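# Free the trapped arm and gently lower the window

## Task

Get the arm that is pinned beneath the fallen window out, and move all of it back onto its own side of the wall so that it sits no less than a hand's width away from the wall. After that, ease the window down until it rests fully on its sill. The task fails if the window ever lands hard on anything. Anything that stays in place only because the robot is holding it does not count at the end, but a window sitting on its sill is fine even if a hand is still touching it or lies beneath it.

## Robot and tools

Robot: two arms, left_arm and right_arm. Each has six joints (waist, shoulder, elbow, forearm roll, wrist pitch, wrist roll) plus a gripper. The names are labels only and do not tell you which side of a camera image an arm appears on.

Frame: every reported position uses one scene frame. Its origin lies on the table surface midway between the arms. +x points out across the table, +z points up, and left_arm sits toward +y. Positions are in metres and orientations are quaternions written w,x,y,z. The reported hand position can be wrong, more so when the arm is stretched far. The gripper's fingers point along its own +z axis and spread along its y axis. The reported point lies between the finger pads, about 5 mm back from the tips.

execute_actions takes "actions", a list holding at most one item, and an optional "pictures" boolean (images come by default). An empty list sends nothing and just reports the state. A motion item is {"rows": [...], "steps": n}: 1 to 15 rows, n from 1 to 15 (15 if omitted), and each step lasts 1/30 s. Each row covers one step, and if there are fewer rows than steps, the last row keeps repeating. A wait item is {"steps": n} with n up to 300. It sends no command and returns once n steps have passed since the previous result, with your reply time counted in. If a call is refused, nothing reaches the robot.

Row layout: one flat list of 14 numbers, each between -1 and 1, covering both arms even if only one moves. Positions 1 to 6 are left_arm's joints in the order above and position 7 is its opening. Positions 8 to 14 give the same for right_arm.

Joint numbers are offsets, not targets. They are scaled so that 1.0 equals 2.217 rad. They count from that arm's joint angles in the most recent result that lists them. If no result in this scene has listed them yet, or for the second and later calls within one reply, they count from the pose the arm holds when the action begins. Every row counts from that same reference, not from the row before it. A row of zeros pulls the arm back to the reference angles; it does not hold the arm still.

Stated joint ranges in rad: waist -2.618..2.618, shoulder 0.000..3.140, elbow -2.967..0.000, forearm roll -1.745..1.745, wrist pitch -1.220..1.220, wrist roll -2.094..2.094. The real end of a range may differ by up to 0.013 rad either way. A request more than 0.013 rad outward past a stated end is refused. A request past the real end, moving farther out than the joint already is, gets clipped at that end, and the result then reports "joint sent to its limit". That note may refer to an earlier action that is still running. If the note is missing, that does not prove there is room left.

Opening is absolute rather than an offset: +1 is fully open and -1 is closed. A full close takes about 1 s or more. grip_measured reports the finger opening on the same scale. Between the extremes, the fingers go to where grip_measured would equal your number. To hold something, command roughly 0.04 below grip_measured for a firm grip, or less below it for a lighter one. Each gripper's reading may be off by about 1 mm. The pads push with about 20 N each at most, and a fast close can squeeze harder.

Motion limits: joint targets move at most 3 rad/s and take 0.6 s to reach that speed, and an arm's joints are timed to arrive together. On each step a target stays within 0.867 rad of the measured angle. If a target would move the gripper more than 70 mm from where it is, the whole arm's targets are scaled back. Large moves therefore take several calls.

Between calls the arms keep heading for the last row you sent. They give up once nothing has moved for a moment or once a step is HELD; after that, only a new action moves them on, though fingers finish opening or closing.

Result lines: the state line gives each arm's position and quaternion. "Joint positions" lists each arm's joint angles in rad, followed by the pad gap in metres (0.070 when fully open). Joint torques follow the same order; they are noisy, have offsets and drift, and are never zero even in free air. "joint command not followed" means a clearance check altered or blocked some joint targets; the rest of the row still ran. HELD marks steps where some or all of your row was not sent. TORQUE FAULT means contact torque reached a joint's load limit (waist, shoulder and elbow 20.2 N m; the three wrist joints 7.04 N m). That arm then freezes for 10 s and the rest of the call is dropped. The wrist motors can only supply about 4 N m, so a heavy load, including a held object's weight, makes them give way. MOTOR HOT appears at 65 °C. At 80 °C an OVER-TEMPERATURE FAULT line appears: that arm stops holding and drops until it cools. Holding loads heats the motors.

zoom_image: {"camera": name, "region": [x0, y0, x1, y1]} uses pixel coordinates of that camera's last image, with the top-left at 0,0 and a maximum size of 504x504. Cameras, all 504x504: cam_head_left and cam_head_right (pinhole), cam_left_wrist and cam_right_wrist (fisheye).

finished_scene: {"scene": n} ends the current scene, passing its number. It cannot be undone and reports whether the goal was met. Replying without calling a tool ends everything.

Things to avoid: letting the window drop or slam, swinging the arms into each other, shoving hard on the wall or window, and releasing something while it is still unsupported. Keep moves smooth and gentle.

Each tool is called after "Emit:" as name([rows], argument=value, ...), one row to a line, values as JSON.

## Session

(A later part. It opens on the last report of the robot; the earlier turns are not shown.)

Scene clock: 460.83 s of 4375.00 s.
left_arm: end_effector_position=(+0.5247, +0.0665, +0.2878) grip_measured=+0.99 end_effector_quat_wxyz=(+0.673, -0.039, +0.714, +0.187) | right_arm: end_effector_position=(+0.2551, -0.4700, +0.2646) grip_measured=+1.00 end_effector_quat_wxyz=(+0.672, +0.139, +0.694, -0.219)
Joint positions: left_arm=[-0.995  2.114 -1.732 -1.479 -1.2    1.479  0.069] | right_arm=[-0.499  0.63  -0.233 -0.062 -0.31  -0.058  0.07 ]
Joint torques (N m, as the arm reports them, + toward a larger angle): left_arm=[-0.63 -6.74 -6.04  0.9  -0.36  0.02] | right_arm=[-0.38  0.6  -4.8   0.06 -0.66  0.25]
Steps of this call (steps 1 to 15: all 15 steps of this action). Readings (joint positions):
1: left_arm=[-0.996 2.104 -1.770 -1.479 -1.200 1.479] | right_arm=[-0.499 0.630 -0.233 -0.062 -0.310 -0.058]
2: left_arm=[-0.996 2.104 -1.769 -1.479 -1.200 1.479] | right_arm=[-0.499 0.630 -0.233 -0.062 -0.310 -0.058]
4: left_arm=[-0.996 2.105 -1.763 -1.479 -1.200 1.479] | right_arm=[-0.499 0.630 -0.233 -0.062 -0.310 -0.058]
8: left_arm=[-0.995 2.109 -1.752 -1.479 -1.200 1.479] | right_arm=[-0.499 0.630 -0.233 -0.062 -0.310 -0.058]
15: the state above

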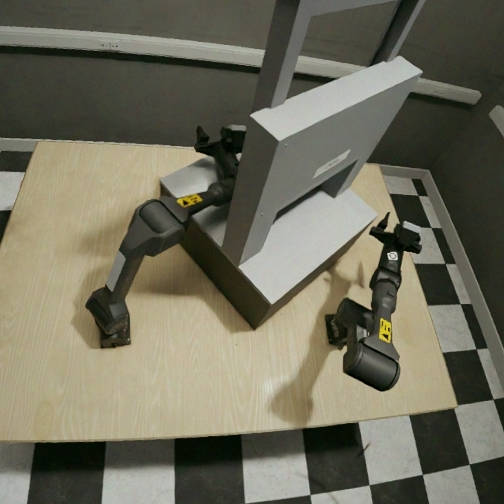

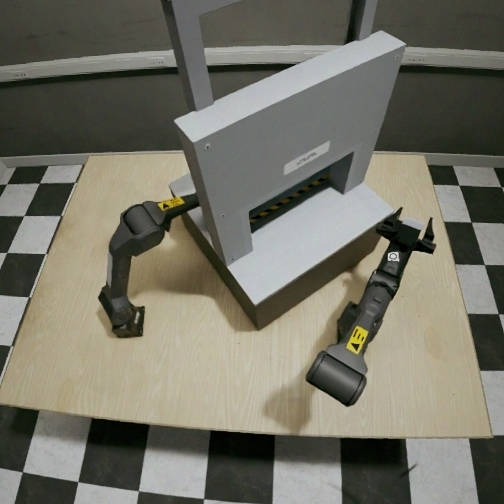

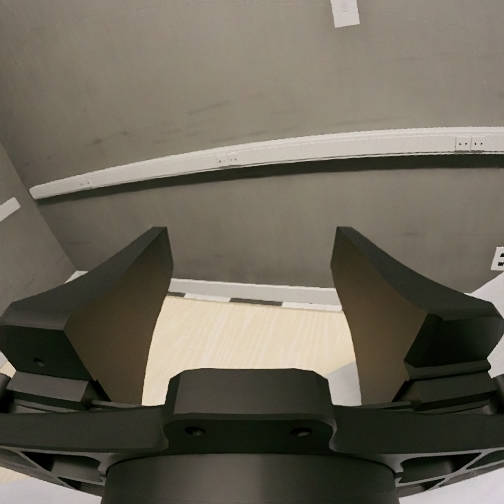

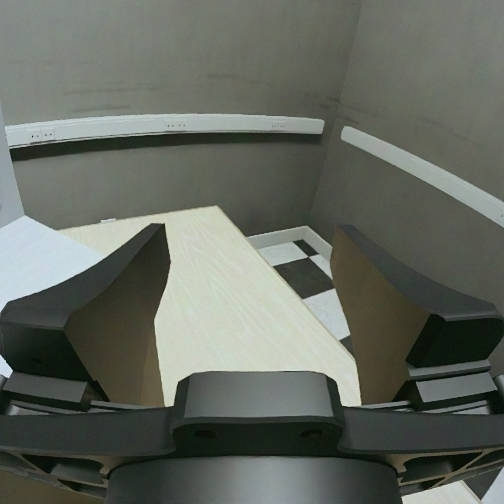

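Emit:
execute_actions([
  {"rows": [[0,0.0005,0.0013,0,0,0,1, 0,0,0,0,0,0,1],[0,0.001,0.0026,0,0,0,1, 0,0,0,0,0,0,1],[0,0.0016,0.0039,0,0,0,1, 0,0,0,0,0,0,1],[0,0.0021,0.0052,0,0,0,1, 0,0,0,0,0,0,1],[0,0.0026,0.0065,0,0,0,1, 0,0,0,0,0,0,1],[0,0.0031,0.0078,0,0,0,1, 0,0,0,0,0,0,1],[0,0.0036,0.0091,0,0,0,1, 0,0,0,0,0,0,1],[0,0.0042,0.0104,0,0,0,1, 0,0,0,0,0,0,1],[0,0.0047,0.0117,0,0,0,1, 0,0,0,0,0,0,1],[0,0.0052,0.013,0,0,0,1, 0,0,0,0,0,0,1],[0,0.0057,0.0143,0,0,0,1, 0,0,0,0,0,0,1],[0,0.0062,0.0156,0,0,0,1, 0,0,0,0,0,0,1],[0,0.0068,0.0169,0,0,0,1, 0,0,0,0,0,0,1],[0,0.0073,0.0182,0,0,0,1, 0,0,0,0,0,0,1],[0,0.0078,0.0195,0,0,0,1, 0,0,0,0,0,0,1]], "steps": 15},
], pictures=false)

Emit:
execute_actions([
  {"steps": 10},
])

Scene clock: 474.83 s of 4375.00 s.
left_arm: end_effector_position=(+0.5228, +0.0632, +0.2665) grip_measured=+0.99 end_effector_quat_wxyz=(+0.662, -0.019, +0.722, +0.200) | right_arm: end_effector_position=(+0.2551, -0.4700, +0.2646) grip_measured=+1.00 end_effector_quat_wxyz=(+0.672, +0.139, +0.694, -0.219)
Joint positions: left_arm=[-1.002  2.13  -1.692 -1.479 -1.2    1.479  0.069] | right_arm=[-0.499  0.63  -0.233 -0.062 -0.31  -0.058  0.07 ]
Joint torques (N m, as the arm reports them, + toward a larger angle): left_arm=[ 1.52 -6.09 -3.16  0.88 -0.32  0.01] | right_arm=[-0.39  0.61 -4.82  0.06 -0.65  0.24]
Steps of this call (steps 1 to 15: the robot went on to your last target; steps 16 to 90: nothing new was sent; then 10.50 s passed at rest; steps 91 to 105: all 15 steps of this action). Readings (joint positions):
91: left_arm=[-0.995 2.115 -1.731 -1.479 -1.200 1.479] | right_arm=[-0.499 0.630 -0.233 -0.062 -0.310 -0.058]
92: left_arm=[-0.995 2.115 -1.730 -1.479 -1.200 1.479] | right_arm=[-0.499 0.630 -0.233 -0.062 -0.310 -0.058]
94: left_arm=[-0.995 2.116 -1.725 -1.479 -1.200 1.479] | right_arm=[-0.499 0.630 -0.233 -0.062 -0.310 -0.058]
98: left_arm=[-0.996 2.121 -1.711 -1.479 -1.200 1.479] | right_arm=[-0.499 0.630 -0.233 -0.062 -0.310 -0.058]
105: the state above

Scene clock: 475.17 s of 4375.00 s.
left_arm: end_effector_position=(+0.5244, +0.0662, +0.2649) grip_measured=+0.99 end_effector_quat_wxyz=(+0.660, -0.020, +0.723, +0.204) | right_arm: end_effector_position=(+0.2551, -0.4700, +0.2646) grip_measured=+1.00 end_effector_quat_wxyz=(+0.672, +0.139, +0.694, -0.219)
Joint positions: left_arm=[-0.995  2.132 -1.689 -1.479 -1.2    1.479  0.069] | right_arm=[-0.499  0.63  -0.233 -0.062 -0.31  -0.058  0.07 ]
Joint torques (N m, as the arm reports them, + toward a larger angle): left_arm=[ 1.38 -6.38 -3.34  0.93 -0.37  0.01] | right_arm=[-0.37  0.61 -4.82  0.05 -0.65  0.24]
Steps of this call (steps 1 to 10: the robot went on to your last target). Readings (joint positions):
1: left_arm=[-1.001 2.131 -1.690 -1.479 -1.200 1.479] | right_arm=[-0.499 0.630 -0.233 -0.062 -0.310 -0.058]
2: left_arm=[-1.000 2.132 -1.690 -1.479 -1.200 1.479] | right_arm=[-0.499 0.630 -0.233 -0.062 -0.310 -0.058]
4: left_arm=[-0.998 2.132 -1.690 -1.479 -1.200 1.479] | right_arm=[-0.499 0.630 -0.233 -0.062 -0.310 -0.058]
8: left_arm=[-0.996 2.132 -1.690 -1.479 -1.200 1.479] | right_arm=[-0.499 0.630 -0.233 -0.062 -0.310 -0.058]
10: the state above

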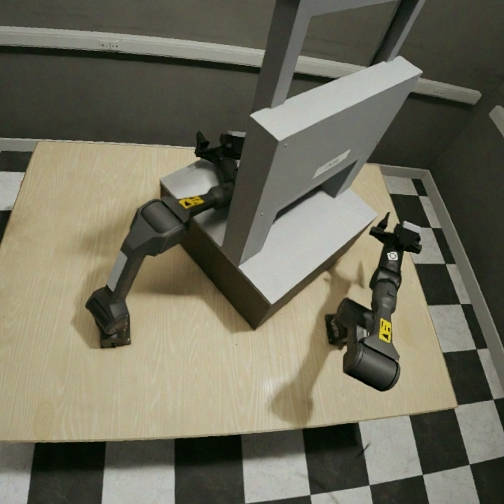

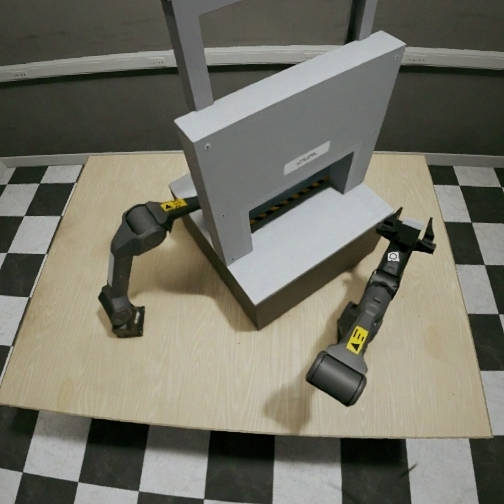

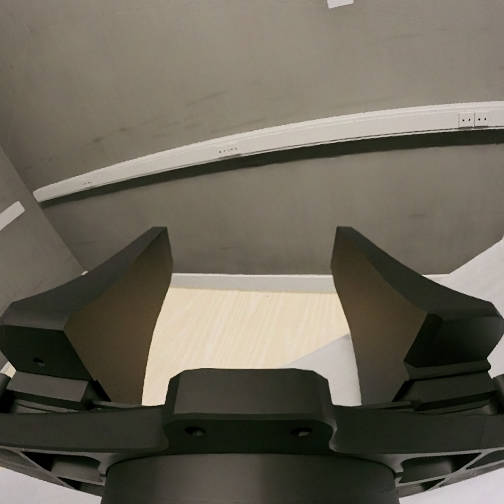

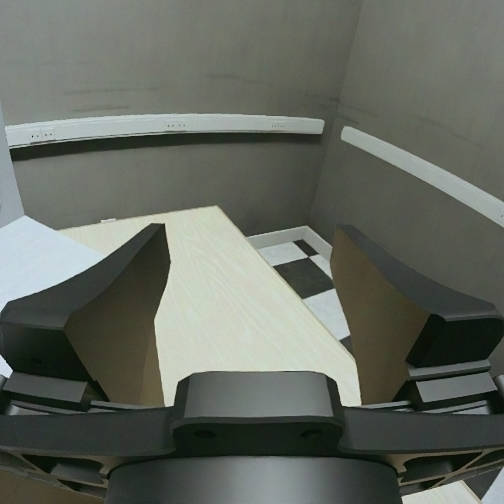

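Emit:
zoom_image(camera="cam_head_right", region=[230, 140, 370, 260])

Region (230, 140, 370, 260) of cam_head_right's 504x504 image, scaled by 3.600, with more detail than that image has; it fills the top 432 rows of this view, and the rest is white.

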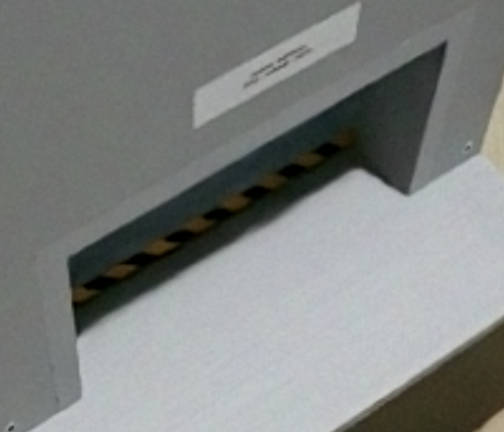

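Emit:
execute_actions(actions=[])

Scene clock: 493.63 s of 4375.00 s.
left_arm: end_effector_position=(+0.5245, +0.0667, +0.2648) grip_measured=+0.99 end_effector_quat_wxyz=(+0.660, -0.020, +0.723, +0.204) | right_arm: end_effector_position=(+0.2551, -0.4700, +0.2646) grip_measured=+1.00 end_effector_quat_wxyz=(+0.672, +0.139, +0.694, -0.219)
Joint positions: left_arm=[-0.995  2.132 -1.689 -1.479 -1.2    1.479  0.069] | right_arm=[-0.499  0.63  -0.233 -0.062 -0.31  -0.058  0.07 ]
Joint torques (N m, as the arm reports them, + toward a larger angle): left_arm=[ 1.34 -7.08 -3.35  1.14 -0.45  0.01] | right_arm=[-0.37  0.58 -4.81  0.06 -0.66  0.25]
Steps of this call (steps 1 to 15: the robot went on to your last target; steps 16 to 90: nothing new was sent; then 15.47 s passed at rest). Readings (joint positions):
1: left_arm=[-0.995 2.132 -1.689 -1.479 -1.200 1.479] | right_arm=[-0.499 0.630 -0.233 -0.062 -0.310 -0.058]
2: left_arm=[-0.995 2.132 -1.689 -1.479 -1.200 1.479] | right_arm=[-0.499 0.630 -0.233 -0.062 -0.310 -0.058]
4: left_arm=[-0.995 2.132 -1.689 -1.479 -1.200 1.479] | right_arm=[-0.499 0.630 -0.233 -0.062 -0.310 -0.058]
8: left_arm=[-0.995 2.132 -1.689 -1.479 -1.200 1.479] | right_arm=[-0.499 0.630 -0.233 -0.062 -0.310 -0.058]
90: the state above
All arms were judged still, so your last target was given up. Only a new action makes them travel on or press farther. Fingers that are still opening or closing keep moving.

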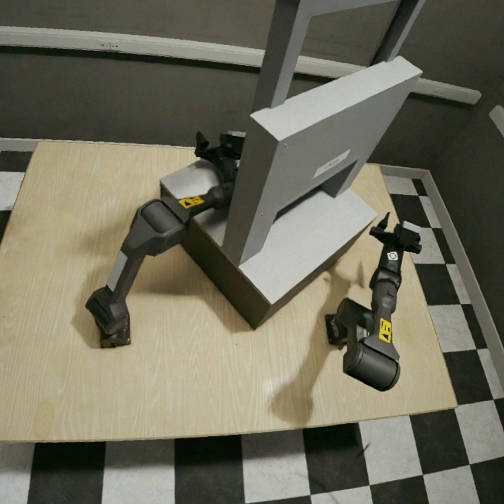

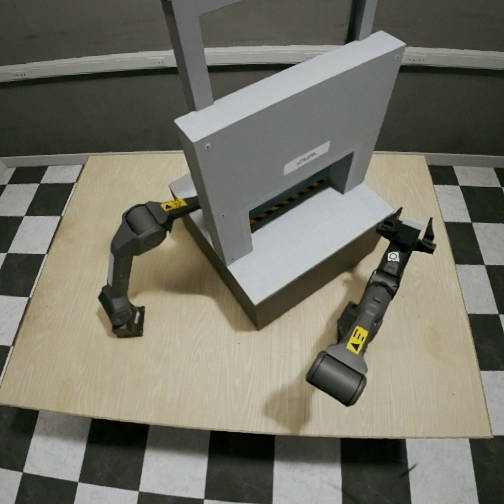

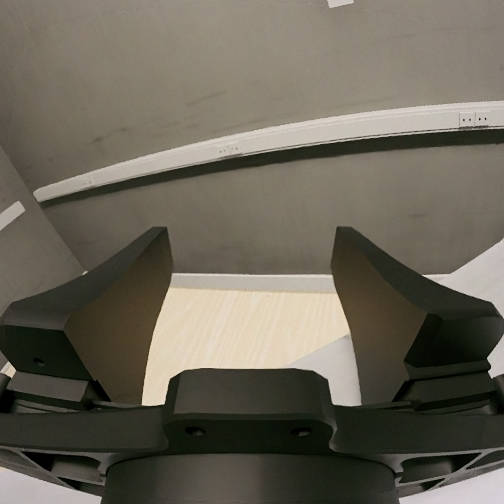

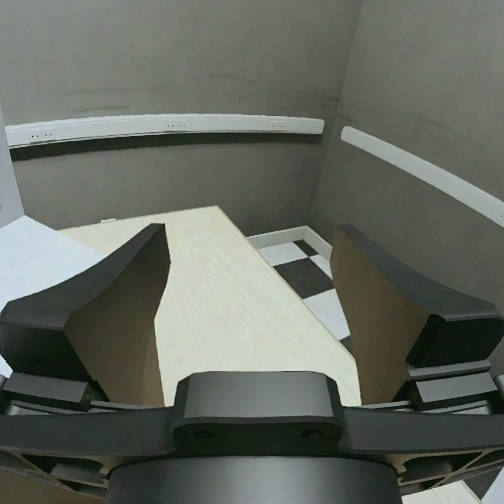

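Emit:
finished_scene(scene=1)

The scene is finished: the task was done.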